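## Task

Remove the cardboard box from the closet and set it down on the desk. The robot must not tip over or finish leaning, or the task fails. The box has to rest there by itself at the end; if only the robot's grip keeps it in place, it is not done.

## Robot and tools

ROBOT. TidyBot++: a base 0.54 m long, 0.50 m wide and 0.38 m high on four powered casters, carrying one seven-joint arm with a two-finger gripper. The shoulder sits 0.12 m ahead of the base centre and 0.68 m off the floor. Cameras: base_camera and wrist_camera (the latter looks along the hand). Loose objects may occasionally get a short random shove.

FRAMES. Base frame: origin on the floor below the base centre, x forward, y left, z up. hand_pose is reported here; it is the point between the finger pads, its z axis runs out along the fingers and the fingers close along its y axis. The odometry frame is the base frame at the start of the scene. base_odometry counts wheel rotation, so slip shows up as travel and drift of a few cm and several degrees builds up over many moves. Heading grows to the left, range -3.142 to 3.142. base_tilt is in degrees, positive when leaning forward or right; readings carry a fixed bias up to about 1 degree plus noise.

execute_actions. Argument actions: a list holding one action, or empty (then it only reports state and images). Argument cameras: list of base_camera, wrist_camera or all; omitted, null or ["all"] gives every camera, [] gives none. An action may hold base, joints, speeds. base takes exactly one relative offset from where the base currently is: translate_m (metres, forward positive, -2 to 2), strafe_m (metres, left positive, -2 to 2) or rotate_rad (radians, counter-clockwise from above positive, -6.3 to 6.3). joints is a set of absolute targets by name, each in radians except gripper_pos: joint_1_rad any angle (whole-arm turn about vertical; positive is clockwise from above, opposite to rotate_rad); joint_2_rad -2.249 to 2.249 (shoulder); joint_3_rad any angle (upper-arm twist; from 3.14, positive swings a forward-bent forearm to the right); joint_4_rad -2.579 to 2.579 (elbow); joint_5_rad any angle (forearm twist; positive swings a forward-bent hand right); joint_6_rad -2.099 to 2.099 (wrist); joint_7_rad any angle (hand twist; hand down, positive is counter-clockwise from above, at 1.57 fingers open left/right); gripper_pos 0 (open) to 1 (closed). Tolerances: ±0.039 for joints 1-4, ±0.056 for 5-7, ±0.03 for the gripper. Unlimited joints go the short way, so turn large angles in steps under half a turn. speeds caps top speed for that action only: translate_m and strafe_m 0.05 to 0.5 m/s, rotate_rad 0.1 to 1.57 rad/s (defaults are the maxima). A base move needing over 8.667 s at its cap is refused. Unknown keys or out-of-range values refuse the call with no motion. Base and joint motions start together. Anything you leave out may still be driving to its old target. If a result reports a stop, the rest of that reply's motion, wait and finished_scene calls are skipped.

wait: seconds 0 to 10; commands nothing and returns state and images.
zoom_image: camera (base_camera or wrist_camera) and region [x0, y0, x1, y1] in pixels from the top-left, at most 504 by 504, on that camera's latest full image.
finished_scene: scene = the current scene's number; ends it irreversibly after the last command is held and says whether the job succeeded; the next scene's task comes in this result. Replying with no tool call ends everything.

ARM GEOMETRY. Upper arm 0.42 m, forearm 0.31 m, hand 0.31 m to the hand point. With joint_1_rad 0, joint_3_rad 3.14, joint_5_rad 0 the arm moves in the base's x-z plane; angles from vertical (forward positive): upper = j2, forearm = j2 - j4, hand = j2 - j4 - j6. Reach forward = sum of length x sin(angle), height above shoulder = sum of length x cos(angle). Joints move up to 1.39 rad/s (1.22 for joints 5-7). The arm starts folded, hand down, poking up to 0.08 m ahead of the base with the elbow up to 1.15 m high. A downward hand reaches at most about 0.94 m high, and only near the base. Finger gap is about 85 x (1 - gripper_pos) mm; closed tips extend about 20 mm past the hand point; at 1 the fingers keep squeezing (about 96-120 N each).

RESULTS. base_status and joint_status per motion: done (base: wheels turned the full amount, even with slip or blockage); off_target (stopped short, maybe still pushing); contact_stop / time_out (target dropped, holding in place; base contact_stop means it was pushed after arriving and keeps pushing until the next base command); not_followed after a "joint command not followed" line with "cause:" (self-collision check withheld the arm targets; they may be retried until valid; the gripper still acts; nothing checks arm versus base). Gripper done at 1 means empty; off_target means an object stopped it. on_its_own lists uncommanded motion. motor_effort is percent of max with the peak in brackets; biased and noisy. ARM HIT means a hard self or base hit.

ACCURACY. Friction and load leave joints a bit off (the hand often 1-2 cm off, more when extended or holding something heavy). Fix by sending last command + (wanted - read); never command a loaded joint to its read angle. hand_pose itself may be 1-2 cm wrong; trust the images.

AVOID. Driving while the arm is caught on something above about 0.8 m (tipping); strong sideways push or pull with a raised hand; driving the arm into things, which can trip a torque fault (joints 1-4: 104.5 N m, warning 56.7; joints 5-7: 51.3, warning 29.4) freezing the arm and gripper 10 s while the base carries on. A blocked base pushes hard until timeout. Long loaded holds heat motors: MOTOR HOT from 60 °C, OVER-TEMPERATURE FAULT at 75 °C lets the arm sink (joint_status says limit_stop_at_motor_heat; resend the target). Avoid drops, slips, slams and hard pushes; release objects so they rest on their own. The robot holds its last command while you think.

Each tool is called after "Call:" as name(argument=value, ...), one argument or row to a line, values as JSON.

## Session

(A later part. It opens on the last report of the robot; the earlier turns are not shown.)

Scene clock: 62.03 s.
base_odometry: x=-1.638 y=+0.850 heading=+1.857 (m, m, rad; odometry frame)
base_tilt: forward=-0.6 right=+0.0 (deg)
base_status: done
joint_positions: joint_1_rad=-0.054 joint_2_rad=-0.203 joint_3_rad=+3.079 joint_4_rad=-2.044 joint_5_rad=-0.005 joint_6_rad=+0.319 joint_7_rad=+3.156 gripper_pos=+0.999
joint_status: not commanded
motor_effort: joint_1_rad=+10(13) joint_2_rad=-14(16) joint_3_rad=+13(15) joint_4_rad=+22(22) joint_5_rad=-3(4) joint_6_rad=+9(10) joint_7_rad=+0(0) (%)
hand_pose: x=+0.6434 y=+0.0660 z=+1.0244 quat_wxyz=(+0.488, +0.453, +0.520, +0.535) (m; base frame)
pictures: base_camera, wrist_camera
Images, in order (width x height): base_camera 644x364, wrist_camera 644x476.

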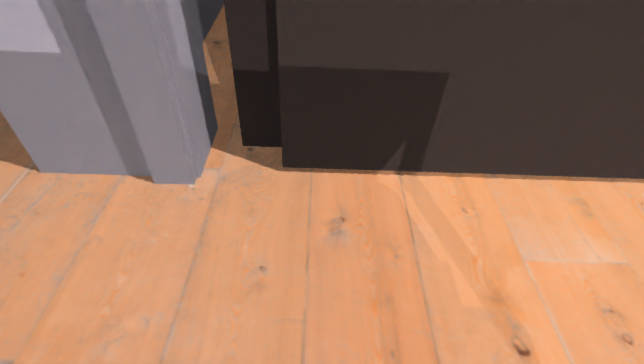

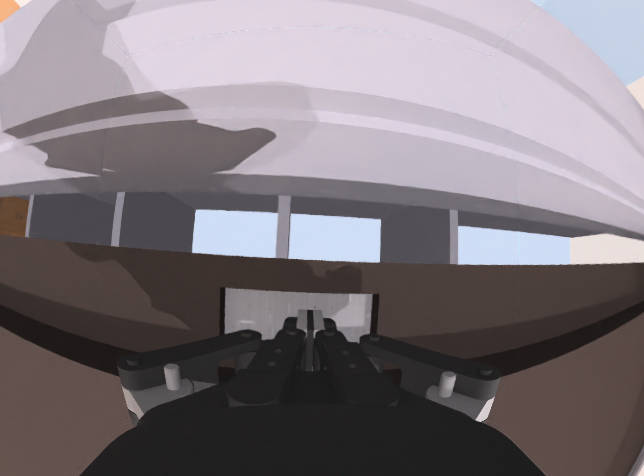

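Working; now pushing both doors. Keep a little forward pressure.

Call:
execute_actions(
  actions=[
    {"base":{"strafe_m":-0.3},"speeds":{"strafe_m":0.08},"joints":{"joint_2_rad":-0.18,"joint_4_rad":-2.015}},
  ],
)

Scene clock: 66.67 s.
base_odometry: x=-1.350 y=+0.935 heading=+1.857 (m, m, rad; odometry frame)
base_tilt: forward=-0.6 right=+0.0 (deg)
base_status: done
joint_positions: joint_1_rad=-0.057 joint_2_rad=-0.191 joint_3_rad=+3.083 joint_4_rad=-2.034 joint_5_rad=+0.002 joint_6_rad=+0.319 joint_7_rad=+3.156 gripper_pos=+0.999
joint_status: all done
motor_effort: joint_1_rad=+7(17) joint_2_rad=-10(15) joint_3_rad=+9(20) joint_4_rad=+26(28) joint_5_rad=-3(5) joint_6_rad=+11(12) joint_7_rad=+1(0) (%)
hand_pose: x=+0.6481 y=+0.0665 z=+1.0246 quat_wxyz=(+0.489, +0.452, +0.522, +0.533) (m; base frame)
pictures: base_camera, wrist_camera
Images, in order (width x height): base_camera 644x364, wrist_camera 644x476.

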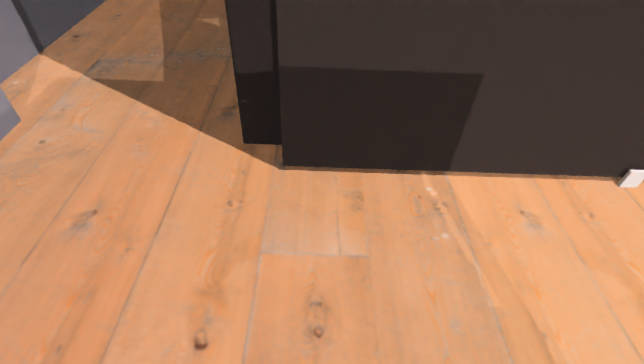

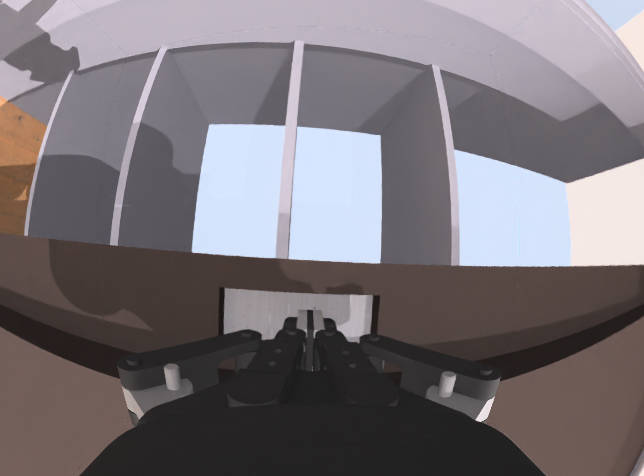

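Call:
execute_actions(
  actions=[
    {"base":{"strafe_m":-0.38},"speeds":{"strafe_m":0.1},"joints":{"joint_2_rad":-0.17,"joint_4_rad":-2.005}},
  ],
)

Scene clock: 71.43 s.
base_odometry: x=-0.986 y=+1.042 heading=+1.858 (m, m, rad; odometry frame)
base_tilt: forward=-0.6 right=+0.1 (deg)
base_status: done
joint_positions: joint_1_rad=-0.063 joint_2_rad=-0.191 joint_3_rad=+3.076 joint_4_rad=-2.030 joint_5_rad=+0.002 joint_6_rad=+0.319 joint_7_rad=+3.156 gripper_pos=+0.999
joint_status: all done
motor_effort: joint_1_rad=+9(19) joint_2_rad=-7(15) joint_3_rad=+11(22) joint_4_rad=+29(31) joint_5_rad=-3(5) joint_6_rad=+13(15) joint_7_rad=+1(2) (%)
hand_pose: x=+0.6474 y=+0.0741 z=+1.0267 quat_wxyz=(+0.486, +0.447, +0.525, +0.537) (m; base frame)
pictures: base_camera, wrist_camera
Images, in order (width x height): base_camera 644x364, wrist_camera 644x476.

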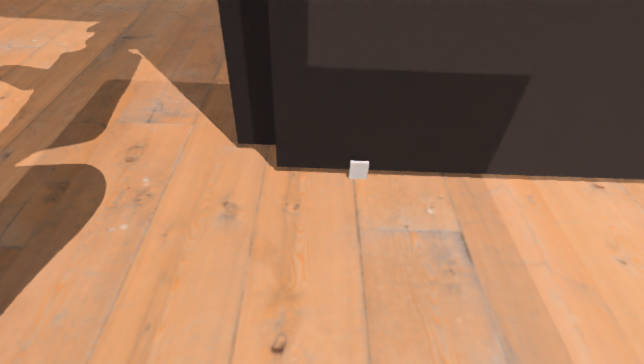

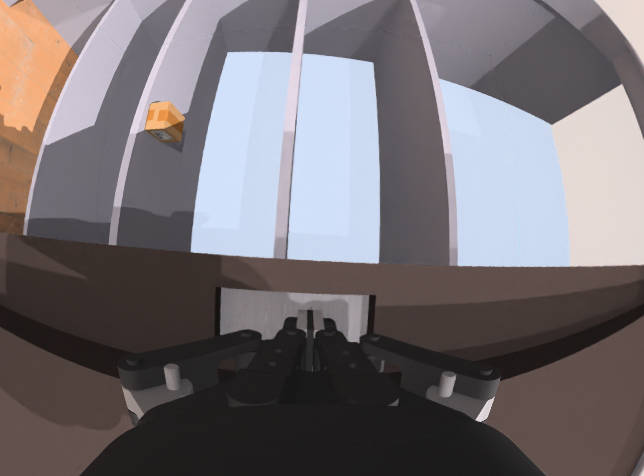

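Call:
execute_actions(
  actions=[
    {"base":{"strafe_m":0.06},"speeds":{"strafe_m":0.1}},
  ],
  cameras=[],
)

Call:
execute_actions(
  actions=[
    {"base":{"translate_m":-0.15}},
  ],
  cameras=[],
)

Call:
execute_actions(
  actions=[
    {"base":{"strafe_m":0.4},"joints":{"joint_7_rad":1.57,"gripper_pos":0}},
  ],
  cameras=[],
)

Call:
execute_actions(
  actions=[
    {"joints":{"joint_1_rad":0,"joint_3_rad":3.14,"joint_2_rad":0.4,"joint_4_rad":-2.2,"joint_6_rad":0.95}},
  ],
)

Scene clock: 73.00 s.
base_odometry: x=-1.043 y=+1.025 heading=+1.857 (m, m, rad; odometry frame)
base_tilt: forward=-0.6 right=+0.1 (deg)
base_status: done
joint_positions: joint_1_rad=-0.012 joint_2_rad=-0.200 joint_3_rad=+3.127 joint_4_rad=-2.039 joint_5_rad=+0.002 joint_6_rad=+0.319 joint_7_rad=+3.156 gripper_pos=+0.999
joint_status: not commanded
motor_effort: joint_1_rad=+1(9) joint_2_rad=-6(8) joint_3_rad=+3(12) joint_4_rad=+31(31) joint_5_rad=-1(3) joint_6_rad=+14(14) joint_7_rad=+1(0) (%)
hand_pose: x=+0.6490 y=+0.0166 z=+1.0268 quat_wxyz=(+0.511, +0.475, +0.498, +0.514) (m; base frame)
pictures: none
No camera images: the call's "cameras" was empty. Leave "cameras" out to get every camera's image.

Scene clock: 74.47 s.
base_odometry: x=-1.001 y=+0.881 heading=+1.858 (m, m, rad; odometry frame)
base_tilt: forward=-0.6 right=+0.0 (deg)
base_status: done
joint_positions: joint_1_rad=-0.011 joint_2_rad=-0.172 joint_3_rad=+3.133 joint_4_rad=-2.000 joint_5_rad=+0.002 joint_6_rad=+0.319 joint_7_rad=+3.156 gripper_pos=+0.999
joint_status: not commanded
motor_effort: joint_1_rad=+0(1) joint_2_rad=-15(19) joint_3_rad=+0(3) joint_4_rad=+22(31) joint_5_rad=+0(1) joint_6_rad=+8(13) joint_7_rad=+0(1) (%)
hand_pose: x=+0.6614 y=+0.0128 z=+1.0360 quat_wxyz=(+0.515, +0.475, +0.494, +0.516) (m; base frame)
pictures: none
No camera images: the call's "cameras" was empty. Leave "cameras" out to get every camera's image.

Scene clock: 76.63 s.
base_odometry: x=-1.384 y=+0.768 heading=+1.858 (m, m, rad; odometry frame)
base_tilt: forward=-0.6 right=+0.1 (deg)
base_status: done
joint_positions: joint_1_rad=-0.010 joint_2_rad=-0.172 joint_3_rad=+3.134 joint_4_rad=-2.000 joint_5_rad=+0.002 joint_6_rad=+0.319 joint_7_rad=+1.583 gripper_pos=+0.000
joint_status: all done
motor_effort: joint_1_rad=-1(1) joint_2_rad=-15(16) joint_3_rad=+0(3) joint_4_rad=+21(21) joint_5_rad=+0(1) joint_6_rad=+8(9) joint_7_rad=+0(0) (%)
hand_pose: x=+0.6614 y=+0.0114 z=+1.0360 quat_wxyz=(-0.001, +0.685, +0.012, +0.729) (m; base frame)
pictures: none
No camera images: the call's "cameras" was empty. Leave "cameras" out to get every camera's image.

Scene clock: 78.47 s.
base_odometry: x=-1.384 y=+0.768 heading=+1.858 (m, m, rad; odometry frame)
base_tilt: forward=-0.6 right=+0.0 (deg)
base_status: not commanded
joint_positions: joint_1_rad=-0.010 joint_2_rad=+0.394 joint_3_rad=+3.134 joint_4_rad=-2.181 joint_5_rad=+0.002 joint_6_rad=+0.904 joint_7_rad=+1.583 gripper_pos=+0.000
joint_status: all done
motor_effort: joint_1_rad=-1(1) joint_2_rad=-29(30) joint_3_rad=+0(0) joint_4_rad=+14(22) joint_5_rad=+0(0) joint_6_rad=+9(9) joint_7_rad=+1(1) (%)
hand_pose: x=+0.7587 y=+0.0124 z=+0.7734 quat_wxyz=(-0.003, +0.742, +0.011, +0.670) (m; base frame)
pictures: base_camera, wrist_camera
Images, in order (width x height): base_camera 644x364, wrist_camera 644x476.

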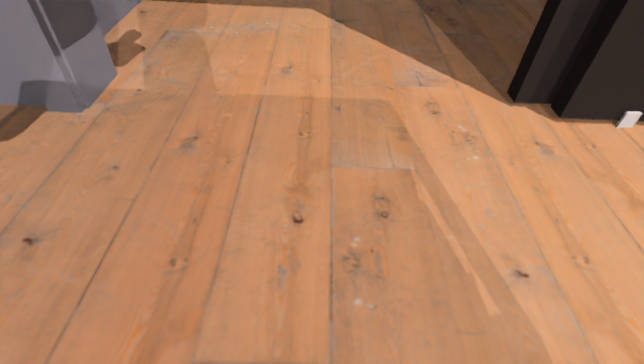

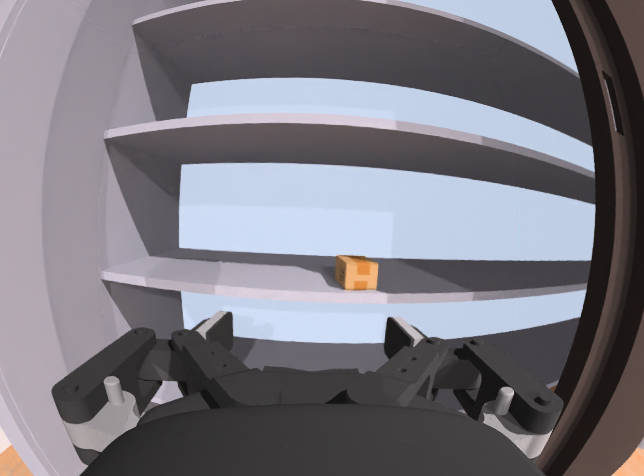

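Call:
execute_actions(
  actions=[
    {"base":{"strafe_m":-0.09}},
  ],
  cameras=["wrist_camera"],
)

Call:
execute_actions(
  actions=[
    {"base":{"translate_m":0.15}},
  ],
  cameras=["wrist_camera"],
)

Scene clock: 80.00 s.
base_odometry: x=-1.298 y=+0.793 heading=+1.858 (m, m, rad; odometry frame)
base_tilt: forward=-0.6 right=+0.0 (deg)
base_status: done
joint_positions: joint_1_rad=-0.001 joint_2_rad=+0.394 joint_3_rad=+3.138 joint_4_rad=-2.182 joint_5_rad=+0.002 joint_6_rad=+0.904 joint_7_rad=+1.583 gripper_pos=+0.000
joint_status: not commanded
motor_effort: joint_1_rad=-1(3) joint_2_rad=-29(30) joint_3_rad=+0(2) joint_4_rad=+14(14) joint_5_rad=+0(1) joint_6_rad=+8(9) joint_7_rad=+1(1) (%)
hand_pose: x=+0.7587 y=+0.0042 z=+0.7733 quat_wxyz=(+0.002, +0.742, +0.007, +0.670) (m; base frame)
pictures: wrist_camera
Images, in order (width x height): wrist_camera 644x476.

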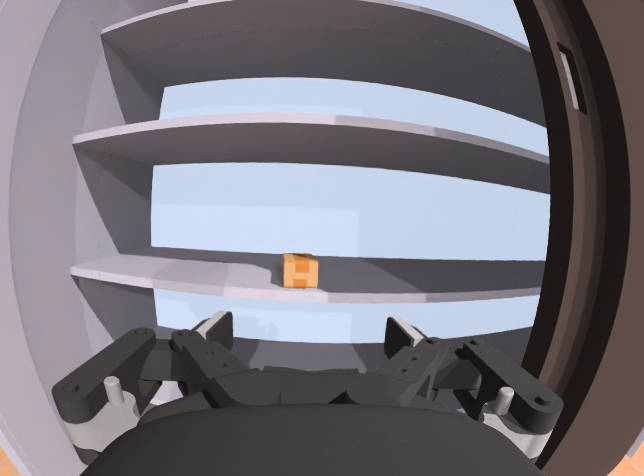

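Scene clock: 81.50 s.
base_odometry: x=-1.340 y=+0.937 heading=+1.858 (m, m, rad; odometry frame)
base_tilt: forward=-0.6 right=+0.0 (deg)
base_status: done
joint_positions: joint_1_rad=-0.001 joint_2_rad=+0.396 joint_3_rad=+3.138 joint_4_rad=-2.186 joint_5_rad=+0.002 joint_6_rad=+0.905 joint_7_rad=+1.583 gripper_pos=+0.000
joint_status: not commanded
motor_effort: joint_1_rad=-1(3) joint_2_rad=-29(33) joint_3_rad=+0(2) joint_4_rad=+14(16) joint_5_rad=+0(1) joint_6_rad=+9(9) joint_7_rad=+1(1) (%)
hand_pose: x=+0.7578 y=+0.0042 z=+0.7706 quat_wxyz=(+0.002, +0.744, +0.007, +0.669) (m; base frame)
pictures: wrist_camera
Images, in order (width x height): wrist_camera 644x476.

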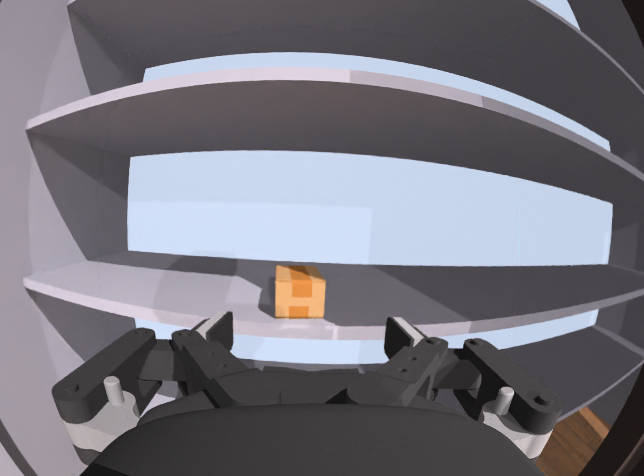

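Call:
execute_actions(
  actions=[
    {"base":{"strafe_m":0.009},"speeds":{"strafe_m":0.05},"joints":{"joint_2_rad":0.455}},
  ],
  cameras=[],
)

Call:
execute_actions(
  actions=[
    {"base":{"translate_m":0.12},"speeds":{"translate_m":0.15}},
  ],
  cameras=["wrist_camera"],
)

Scene clock: 83.57 s.
base_odometry: x=-1.349 y=+0.935 heading=+1.858 (m, m, rad; odometry frame)
base_tilt: forward=-0.6 right=+0.0 (deg)
base_status: done
joint_positions: joint_1_rad=-0.001 joint_2_rad=+0.449 joint_3_rad=+3.138 joint_4_rad=-2.186 joint_5_rad=+0.002 joint_6_rad=+0.906 joint_7_rad=+1.583 gripper_pos=+0.000
joint_status: all done
motor_effort: joint_1_rad=-1(4) joint_2_rad=-30(32) joint_3_rad=-1(3) joint_4_rad=+13(14) joint_5_rad=+0(1) joint_6_rad=+8(9) joint_7_rad=+0(1) (%)
hand_pose: x=+0.7614 y=+0.0044 z=+0.7370 quat_wxyz=(+0.002, +0.761, +0.007, +0.649) (m; base frame)
pictures: none
No camera images: the call's "cameras" was empty. Leave "cameras" out to get every camera's image.

Scene clock: 85.03 s.
base_odometry: x=-1.383 y=+1.050 heading=+1.858 (m, m, rad; odometry frame)
base_tilt: forward=-0.6 right=+0.0 (deg)
base_status: done
joint_positions: joint_1_rad=-0.001 joint_2_rad=+0.449 joint_3_rad=+3.138 joint_4_rad=-2.188 joint_5_rad=+0.002 joint_6_rad=+0.906 joint_7_rad=+1.583 gripper_pos=+0.000
joint_status: not commanded
motor_effort: joint_1_rad=+0(3) joint_2_rad=-30(32) joint_3_rad=-1(2) joint_4_rad=+13(14) joint_5_rad=+0(1) joint_6_rad=+8(9) joint_7_rad=+1(1) (%)
hand_pose: x=+0.7610 y=+0.0044 z=+0.7359 quat_wxyz=(+0.002, +0.761, +0.007, +0.648) (m; base frame)
pictures: wrist_camera
Images, in order (width x height): wrist_camera 644x476.

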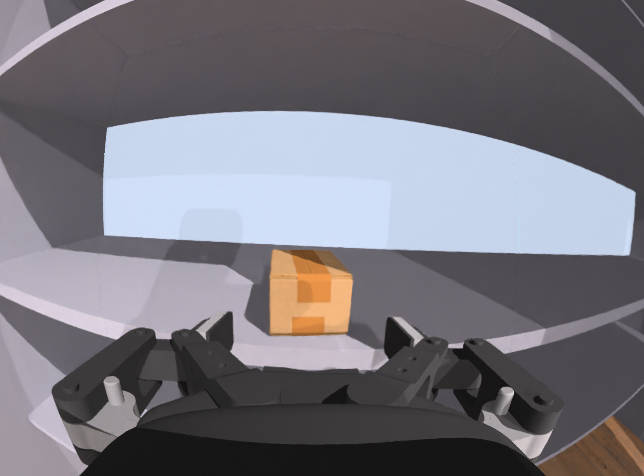

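Call:
execute_actions(
  actions=[
    {"base":{"translate_m":0.095},"speeds":{"translate_m":0.08}},
  ],
  cameras=["wrist_camera"],
)

Call:
execute_actions(
  actions=[
    {"joints":{"gripper_pos":1}},
  ],
  cameras=["wrist_camera"],
)

Scene clock: 87.07 s.
base_odometry: x=-1.410 y=+1.141 heading=+1.859 (m, m, rad; odometry frame)
base_tilt: forward=-0.6 right=+0.1 (deg)
base_status: done
joint_positions: joint_1_rad=-0.001 joint_2_rad=+0.450 joint_3_rad=+3.138 joint_4_rad=-2.188 joint_5_rad=+0.002 joint_6_rad=+0.906 joint_7_rad=+1.583 gripper_pos=+0.000
joint_status: not commanded
motor_effort: joint_1_rad=-1(2) joint_2_rad=-30(32) joint_3_rad=-1(2) joint_4_rad=+13(15) joint_5_rad=+0(1) joint_6_rad=+9(8) joint_7_rad=+1(1) (%)
hand_pose: x=+0.7608 y=+0.0044 z=+0.7352 quat_wxyz=(+0.002, +0.762, +0.007, +0.648) (m; base frame)
pictures: wrist_camera
Images, in order (width x height): wrist_camera 644x476.

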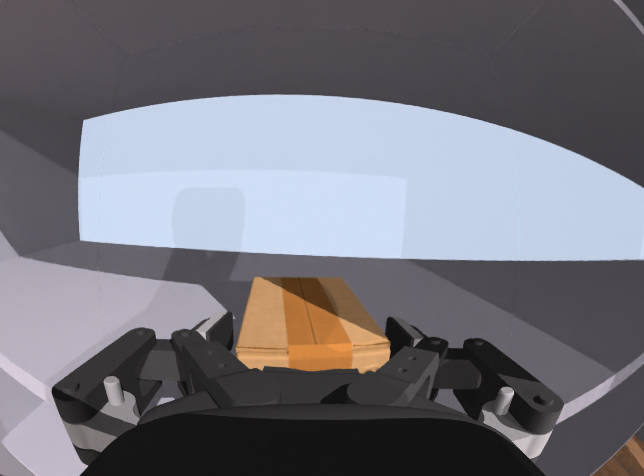

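Scene clock: 88.17 s.
base_odometry: x=-1.410 y=+1.141 heading=+1.859 (m, m, rad; odometry frame)
base_tilt: forward=-0.6 right=+0.0 (deg)
base_status: not commanded
joint_positions: joint_1_rad=-0.001 joint_2_rad=+0.450 joint_3_rad=+3.138 joint_4_rad=-2.188 joint_5_rad=+0.002 joint_6_rad=+0.907 joint_7_rad=+1.583 gripper_pos=+0.324
joint_status: gripper_pos off_target (ended at +0.324, target +1.000)
motor_effort: joint_1_rad=-1(0) joint_2_rad=-30(30) joint_3_rad=-1(1) joint_4_rad=+13(13) joint_5_rad=+0(0) joint_6_rad=+8(9) joint_7_rad=+1(1) (%)
hand_pose: x=+0.7609 y=+0.0044 z=+0.7355 quat_wxyz=(+0.002, +0.761, +0.007, +0.648) (m; base frame)
pictures: wrist_camera
Images, in order (width x height): wrist_camera 644x476.

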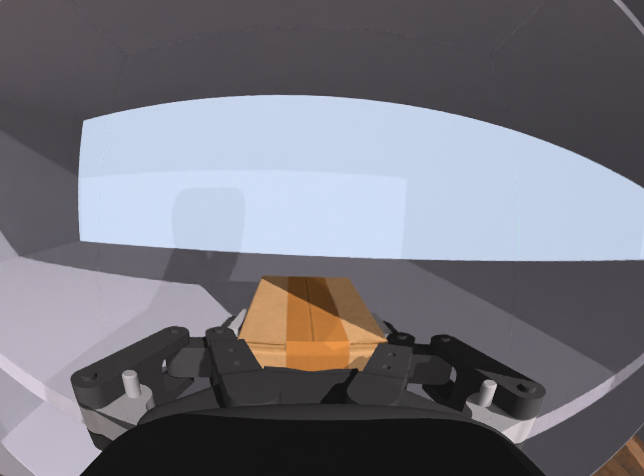

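Call:
execute_actions(
  actions=[
    {"joints":{"joint_2_rad":0.37}},
  ],
  cameras=[],
)

Call:
execute_actions(
  actions=[
    {"base":{"translate_m":-1.0}},
  ],
  cameras=[],
)

Call:
execute_actions(
  actions=[
    {"base":{"rotate_rad":-3.1416},"joints":{"joint_2_rad":-0.1,"joint_4_rad":-1.6,"joint_6_rad":-0.23}},
  ],
)

Scene clock: 89.33 s.
base_odometry: x=-1.410 y=+1.141 heading=+1.859 (m, m, rad; odometry frame)
base_tilt: forward=-0.6 right=+0.0 (deg)
base_status: not commanded
joint_positions: joint_1_rad=-0.001 joint_2_rad=+0.381 joint_3_rad=+3.138 joint_4_rad=-2.190 joint_5_rad=+0.002 joint_6_rad=+0.907 joint_7_rad=+1.583 gripper_pos=+0.324
joint_status: all done
motor_effort: joint_1_rad=-1(0) joint_2_rad=-30(33) joint_3_rad=+0(1) joint_4_rad=+15(15) joint_5_rad=+0(0) joint_6_rad=+10(10) joint_7_rad=+1(1) (%)
hand_pose: x=+0.7551 y=+0.0044 z=+0.7786 quat_wxyz=(+0.002, +0.739, +0.007, +0.673) (m; base frame)
pictures: none
No camera images: the call's "cameras" was empty. Leave "cameras" out to get every camera's image.

Scene clock: 92.87 s.
base_odometry: x=-1.127 y=+0.182 heading=+1.859 (m, m, rad; odometry frame)
base_tilt: forward=-0.6 right=+0.1 (deg)
base_status: done
joint_positions: joint_1_rad=+0.000 joint_2_rad=+0.379 joint_3_rad=+3.139 joint_4_rad=-2.194 joint_5_rad=+0.002 joint_6_rad=+0.907 joint_7_rad=+1.583 gripper_pos=+0.324
joint_status: not commanded
motor_effort: joint_1_rad=-1(5) joint_2_rad=-29(32) joint_3_rad=-1(3) joint_4_rad=+15(16) joint_5_rad=+0(1) joint_6_rad=+10(10) joint_7_rad=+1(0) (%)
hand_pose: x=+0.7539 y=+0.0038 z=+0.7783 quat_wxyz=(+0.003, +0.740, +0.007, +0.673) (m; base frame)
pictures: none
No camera images: the call's "cameras" was empty. Leave "cameras" out to get every camera's image.

Scene clock: 96.23 s.
base_odometry: x=-1.127 y=+0.182 heading=-1.282 (m, m, rad; odometry frame)
base_tilt: forward=-0.6 right=+0.1 (deg)
base_status: done
joint_positions: joint_1_rad=+0.000 joint_2_rad=-0.078 joint_3_rad=+3.144 joint_4_rad=-1.619 joint_5_rad=+0.002 joint_6_rad=-0.189 joint_7_rad=+1.583 gripper_pos=+0.324
joint_status: all done
motor_effort: joint_1_rad=-1(3) joint_2_rad=-20(32) joint_3_rad=+0(3) joint_4_rad=+23(23) joint_5_rad=+0(1) joint_6_rad=+9(10) joint_7_rad=+1(0) (%)
hand_pose: x=+0.7079 y=-0.0003 z=+1.0611 quat_wxyz=(+0.006, +0.761, +0.005, +0.648) (m; base frame)
pictures: base_camera, wrist_camera
Images, in order (width x height): base_camera 644x364, wrist_camera 644x476.

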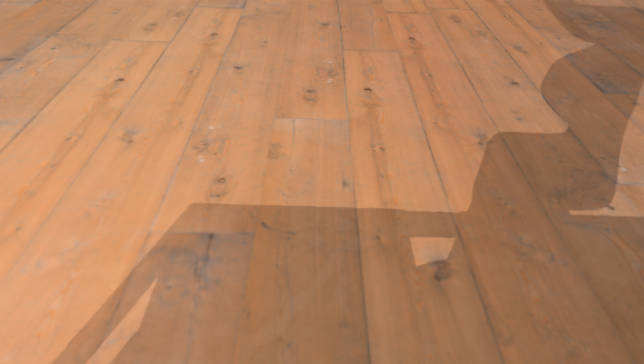

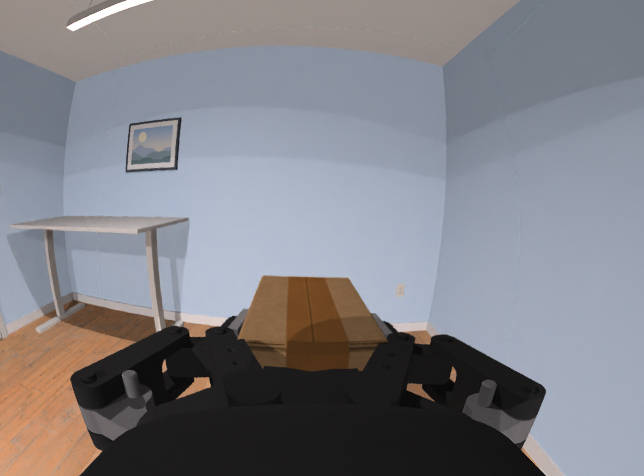

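Call:
execute_actions(
  actions=[
    {"base":{"strafe_m":1.5}},
  ],
  cameras=["wrist_camera"],
)

Call:
execute_actions(
  actions=[
    {"base":{"translate_m":0.6}},
  ],
)

Scene clock: 100.80 s.
base_odometry: x=+0.312 y=+0.607 heading=-1.283 (m, m, rad; odometry frame)
base_tilt: forward=-0.6 right=+0.1 (deg)
base_status: done
joint_positions: joint_1_rad=+0.000 joint_2_rad=-0.078 joint_3_rad=+3.141 joint_4_rad=-1.619 joint_5_rad=+0.002 joint_6_rad=-0.189 joint_7_rad=+1.583 gripper_pos=+0.324
joint_status: not commanded
motor_effort: joint_1_rad=-1(3) joint_2_rad=-20(21) joint_3_rad=+0(3) joint_4_rad=+23(23) joint_5_rad=+0(0) joint_6_rad=+10(10) joint_7_rad=+1(0) (%)
hand_pose: x=+0.7078 y=+0.0012 z=+1.0611 quat_wxyz=(+0.005, +0.761, +0.006, +0.648) (m; base frame)
pictures: wrist_camera
Images, in order (width x height): wrist_camera 644x476.

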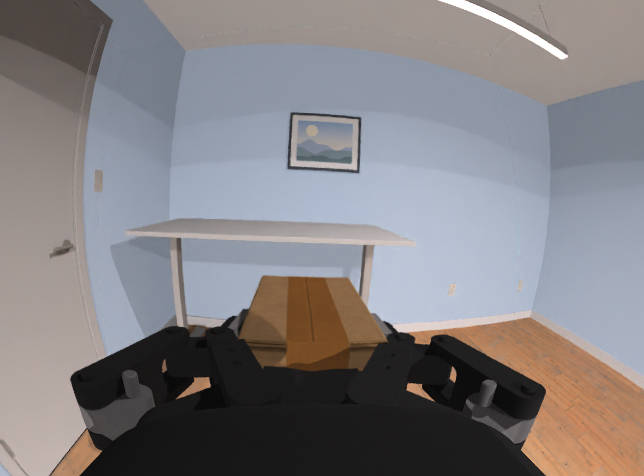

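Scene clock: 103.40 s.
base_odometry: x=+0.483 y=+0.032 heading=-1.283 (m, m, rad; odometry frame)
base_tilt: forward=-0.6 right=+0.1 (deg)
base_status: done
joint_positions: joint_1_rad=+0.000 joint_2_rad=-0.091 joint_3_rad=+3.141 joint_4_rad=-1.619 joint_5_rad=+0.002 joint_6_rad=-0.194 joint_7_rad=+1.583 gripper_pos=+0.324
joint_status: not commanded
motor_effort: joint_1_rad=-1(2) joint_2_rad=-19(23) joint_3_rad=+0(1) joint_4_rad=+23(24) joint_5_rad=+0(0) joint_6_rad=+9(10) joint_7_rad=+1(0) (%)
hand_pose: x=+0.7024 y=+0.0012 z=+1.0678 quat_wxyz=(+0.005, +0.758, +0.006, +0.652) (m; base frame)
pictures: base_camera, wrist_camera
Images, in order (width x height): base_camera 644x364, wrist_camera 644x476.

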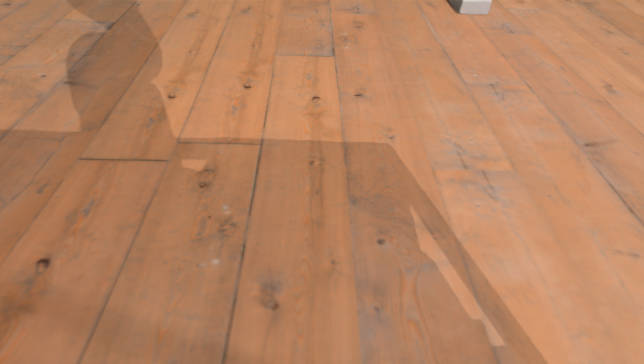

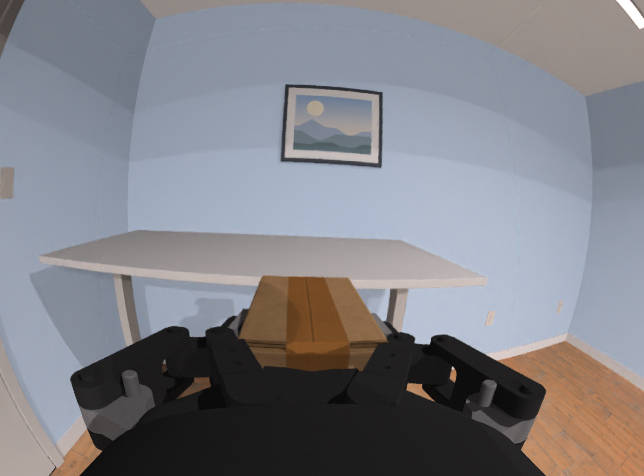

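Call:
execute_actions(
  actions=[
    {"base":{"translate_m":0.68},"speeds":{"translate_m":0.35}},
  ],
)

Scene clock: 109.40 s.
base_odometry: x=+0.676 y=-0.620 heading=-1.282 (m, m, rad; odometry frame)
base_tilt: forward=-0.6 right=+0.0 (deg)
base_status: done
joint_positions: joint_1_rad=+0.000 joint_2_rad=-0.092 joint_3_rad=+3.141 joint_4_rad=-1.619 joint_5_rad=+0.002 joint_6_rad=-0.194 joint_7_rad=+1.583 gripper_pos=+0.324
joint_status: not commanded
motor_effort: joint_1_rad=-1(1) joint_2_rad=-20(22) joint_3_rad=+0(2) joint_4_rad=+23(24) joint_5_rad=+0(0) joint_6_rad=+9(10) joint_7_rad=+1(1) (%)
hand_pose: x=+0.7021 y=+0.0012 z=+1.0679 quat_wxyz=(+0.005, +0.758, +0.006, +0.652) (m; base frame)
pictures: base_camera, wrist_camera
Images, in order (width x height): base_camera 644x364, wrist_camera 644x476.

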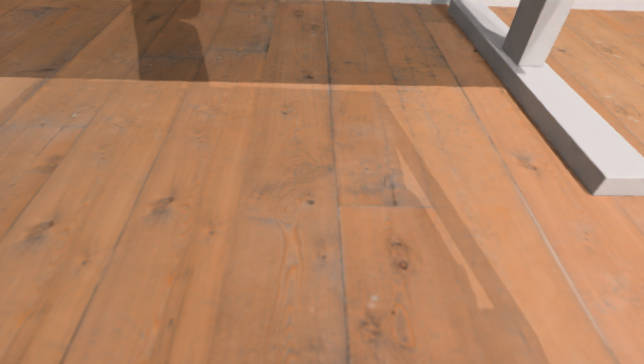

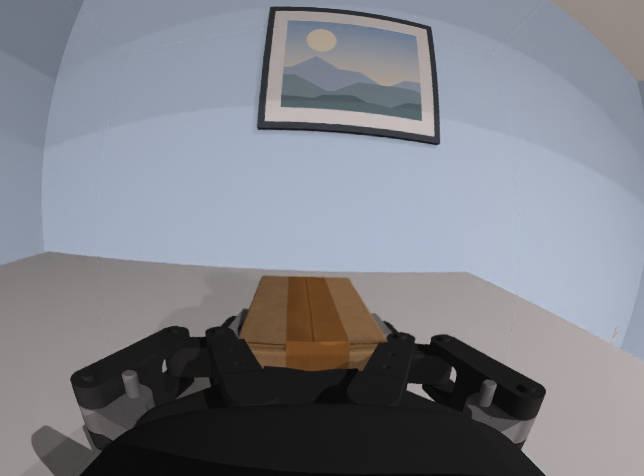

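Call:
execute_actions(
  actions=[
    {"joints":{"joint_4_rad":-1.83,"joint_6_rad":0.05}},
  ],
  cameras=["wrist_camera"],
)

Scene clock: 111.10 s.
base_odometry: x=+0.676 y=-0.620 heading=-1.282 (m, m, rad; odometry frame)
base_tilt: forward=-0.6 right=+0.0 (deg)
base_status: not commanded
joint_positions: joint_1_rad=+0.000 joint_2_rad=-0.092 joint_3_rad=+3.141 joint_4_rad=-1.823 joint_5_rad=+0.002 joint_6_rad=-0.003 joint_7_rad=+1.583 gripper_pos=+0.324
joint_status: all done
motor_effort: joint_1_rad=-1(1) joint_2_rad=-19(20) joint_3_rad=+0(0) joint_4_rad=+23(23) joint_5_rad=+0(0) joint_6_rad=+10(11) joint_7_rad=+0(1) (%)
hand_pose: x=+0.6979 y=+0.0013 z=+1.0004 quat_wxyz=(+0.005, +0.762, +0.006, +0.647) (m; base frame)
pictures: wrist_camera
Images, in order (width x height): wrist_camera 644x476.

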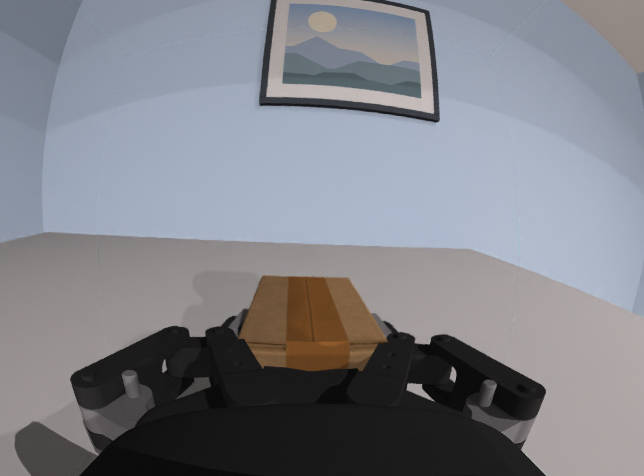

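Call:
execute_actions(
  actions=[
    {"joints":{"joint_4_rad":-1.9,"joint_6_rad":0.11}},
  ],
  cameras=["wrist_camera"],
)

Scene clock: 112.27 s.
base_odometry: x=+0.676 y=-0.620 heading=-1.282 (m, m, rad; odometry frame)
base_tilt: forward=-0.6 right=+0.1 (deg)
base_status: not commanded
joint_positions: joint_1_rad=+0.000 joint_2_rad=-0.092 joint_3_rad=+3.141 joint_4_rad=-1.893 joint_5_rad=+0.002 joint_6_rad=+0.058 joint_7_rad=+1.583 gripper_pos=+0.324
joint_status: all done
motor_effort: joint_1_rad=-1(1) joint_2_rad=-19(20) joint_3_rad=+0(0) joint_4_rad=+22(24) joint_5_rad=-1(0) joint_6_rad=+9(9) joint_7_rad=+0(1) (%)
hand_pose: x=+0.6930 y=+0.0013 z=+0.9756 quat_wxyz=(+0.005, +0.765, +0.006, +0.644) (m; base frame)
pictures: wrist_camera
Images, in order (width x height): wrist_camera 644x476.

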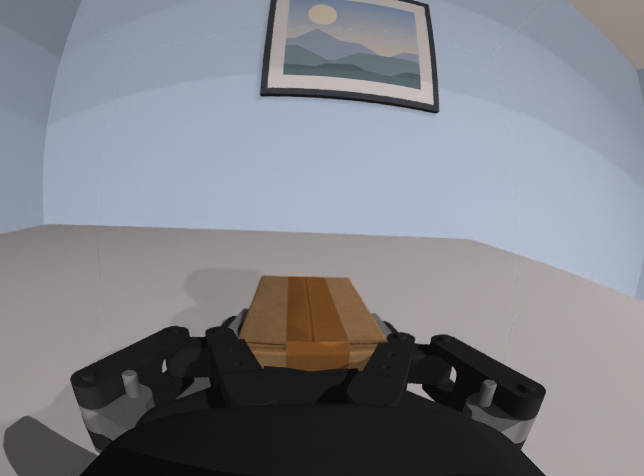

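Call:
execute_actions(
  actions=[
    {"joints":{"joint_4_rad":-1.94,"joint_6_rad":0.15}},
  ],
  cameras=["wrist_camera"],
)

Scene clock: 113.17 s.
base_odometry: x=+0.676 y=-0.620 heading=-1.282 (m, m, rad; odometry frame)
base_tilt: forward=-0.6 right=+0.0 (deg)
base_status: not commanded
joint_positions: joint_1_rad=+0.000 joint_2_rad=-0.093 joint_3_rad=+3.141 joint_4_rad=-1.920 joint_5_rad=+0.002 joint_6_rad=+0.107 joint_7_rad=+1.583 gripper_pos=+0.324
joint_status: all done
motor_effort: joint_1_rad=-1(1) joint_2_rad=-18(19) joint_3_rad=+0(0) joint_4_rad=+21(23) joint_5_rad=+0(0) joint_6_rad=+8(11) joint_7_rad=+1(1) (%)
hand_pose: x=+0.6920 y=+0.0014 z=+0.9746 quat_wxyz=(+0.005, +0.758, +0.006, +0.652) (m; base frame)
pictures: wrist_camera
Images, in order (width x height): wrist_camera 644x476.

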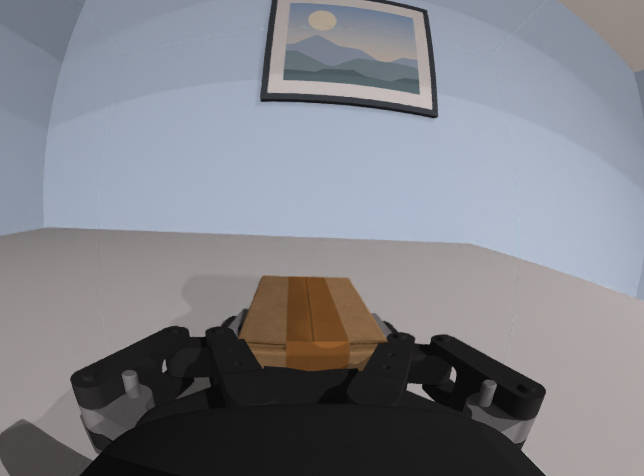

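Resting on the desk. Release and back off.

Call:
execute_actions(
  actions=[
    {"joints":{"gripper_pos":0,"joint_4_rad":-1.91}},
  ],
  cameras=[],
)

Call:
execute_actions(
  actions=[
    {"base":{"translate_m":-0.25},"speeds":{"translate_m":0.25}},
  ],
  cameras=["wrist_camera"],
)

Scene clock: 115.53 s.
base_odometry: x=+0.676 y=-0.620 heading=-1.282 (m, m, rad; odometry frame)
base_tilt: forward=-0.6 right=+0.0 (deg)
base_status: not commanded
joint_positions: joint_1_rad=+0.000 joint_2_rad=-0.093 joint_3_rad=+3.141 joint_4_rad=-1.918 joint_5_rad=+0.002 joint_6_rad=+0.107 joint_7_rad=+1.583 gripper_pos=+0.000
joint_status: all done
motor_effort: joint_1_rad=-1(0) joint_2_rad=-18(19) joint_3_rad=+0(0) joint_4_rad=+21(22) joint_5_rad=+0(0) joint_6_rad=+8(10) joint_7_rad=+1(1) (%)
hand_pose: x=+0.6923 y=+0.0014 z=+0.9761 quat_wxyz=(+0.005, +0.757, +0.006, +0.653) (m; base frame)
pictures: none
No camera images: the call's "cameras" was empty. Leave "cameras" out to get every camera's image.

Scene clock: 117.43 s.
base_odometry: x=+0.605 y=-0.380 heading=-1.282 (m, m, rad; odometry frame)
base_tilt: forward=-0.6 right=+0.1 (deg)
base_status: done
joint_positions: joint_1_rad=+0.001 joint_2_rad=-0.099 joint_3_rad=+3.141 joint_4_rad=-1.918 joint_5_rad=+0.002 joint_6_rad=+0.107 joint_7_rad=+1.583 gripper_pos=+0.000
joint_status: not commanded
motor_effort: joint_1_rad=-1(3) joint_2_rad=-18(21) joint_3_rad=+0(3) joint_4_rad=+21(22) joint_5_rad=+0(0) joint_6_rad=+8(9) joint_7_rad=+1(1) (%)
hand_pose: x=+0.6904 y=+0.0013 z=+0.9798 quat_wxyz=(+0.005, +0.755, +0.006, +0.656) (m; base frame)
pictures: wrist_camera
Images, in order (width x height): wrist_camera 644x476.

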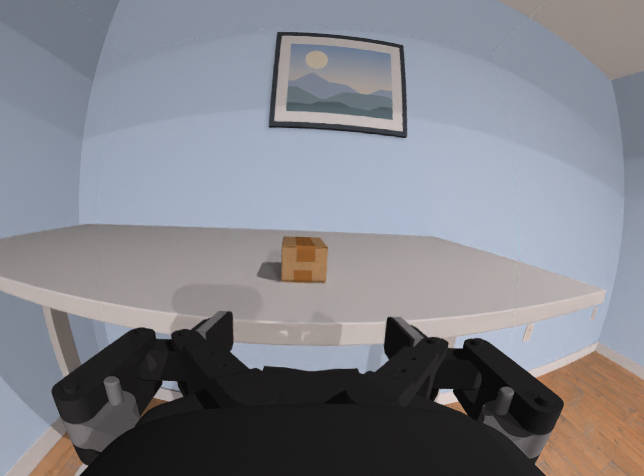

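Call:
finished_scene(
  scene=1,
)

The scene is finished: the task was done.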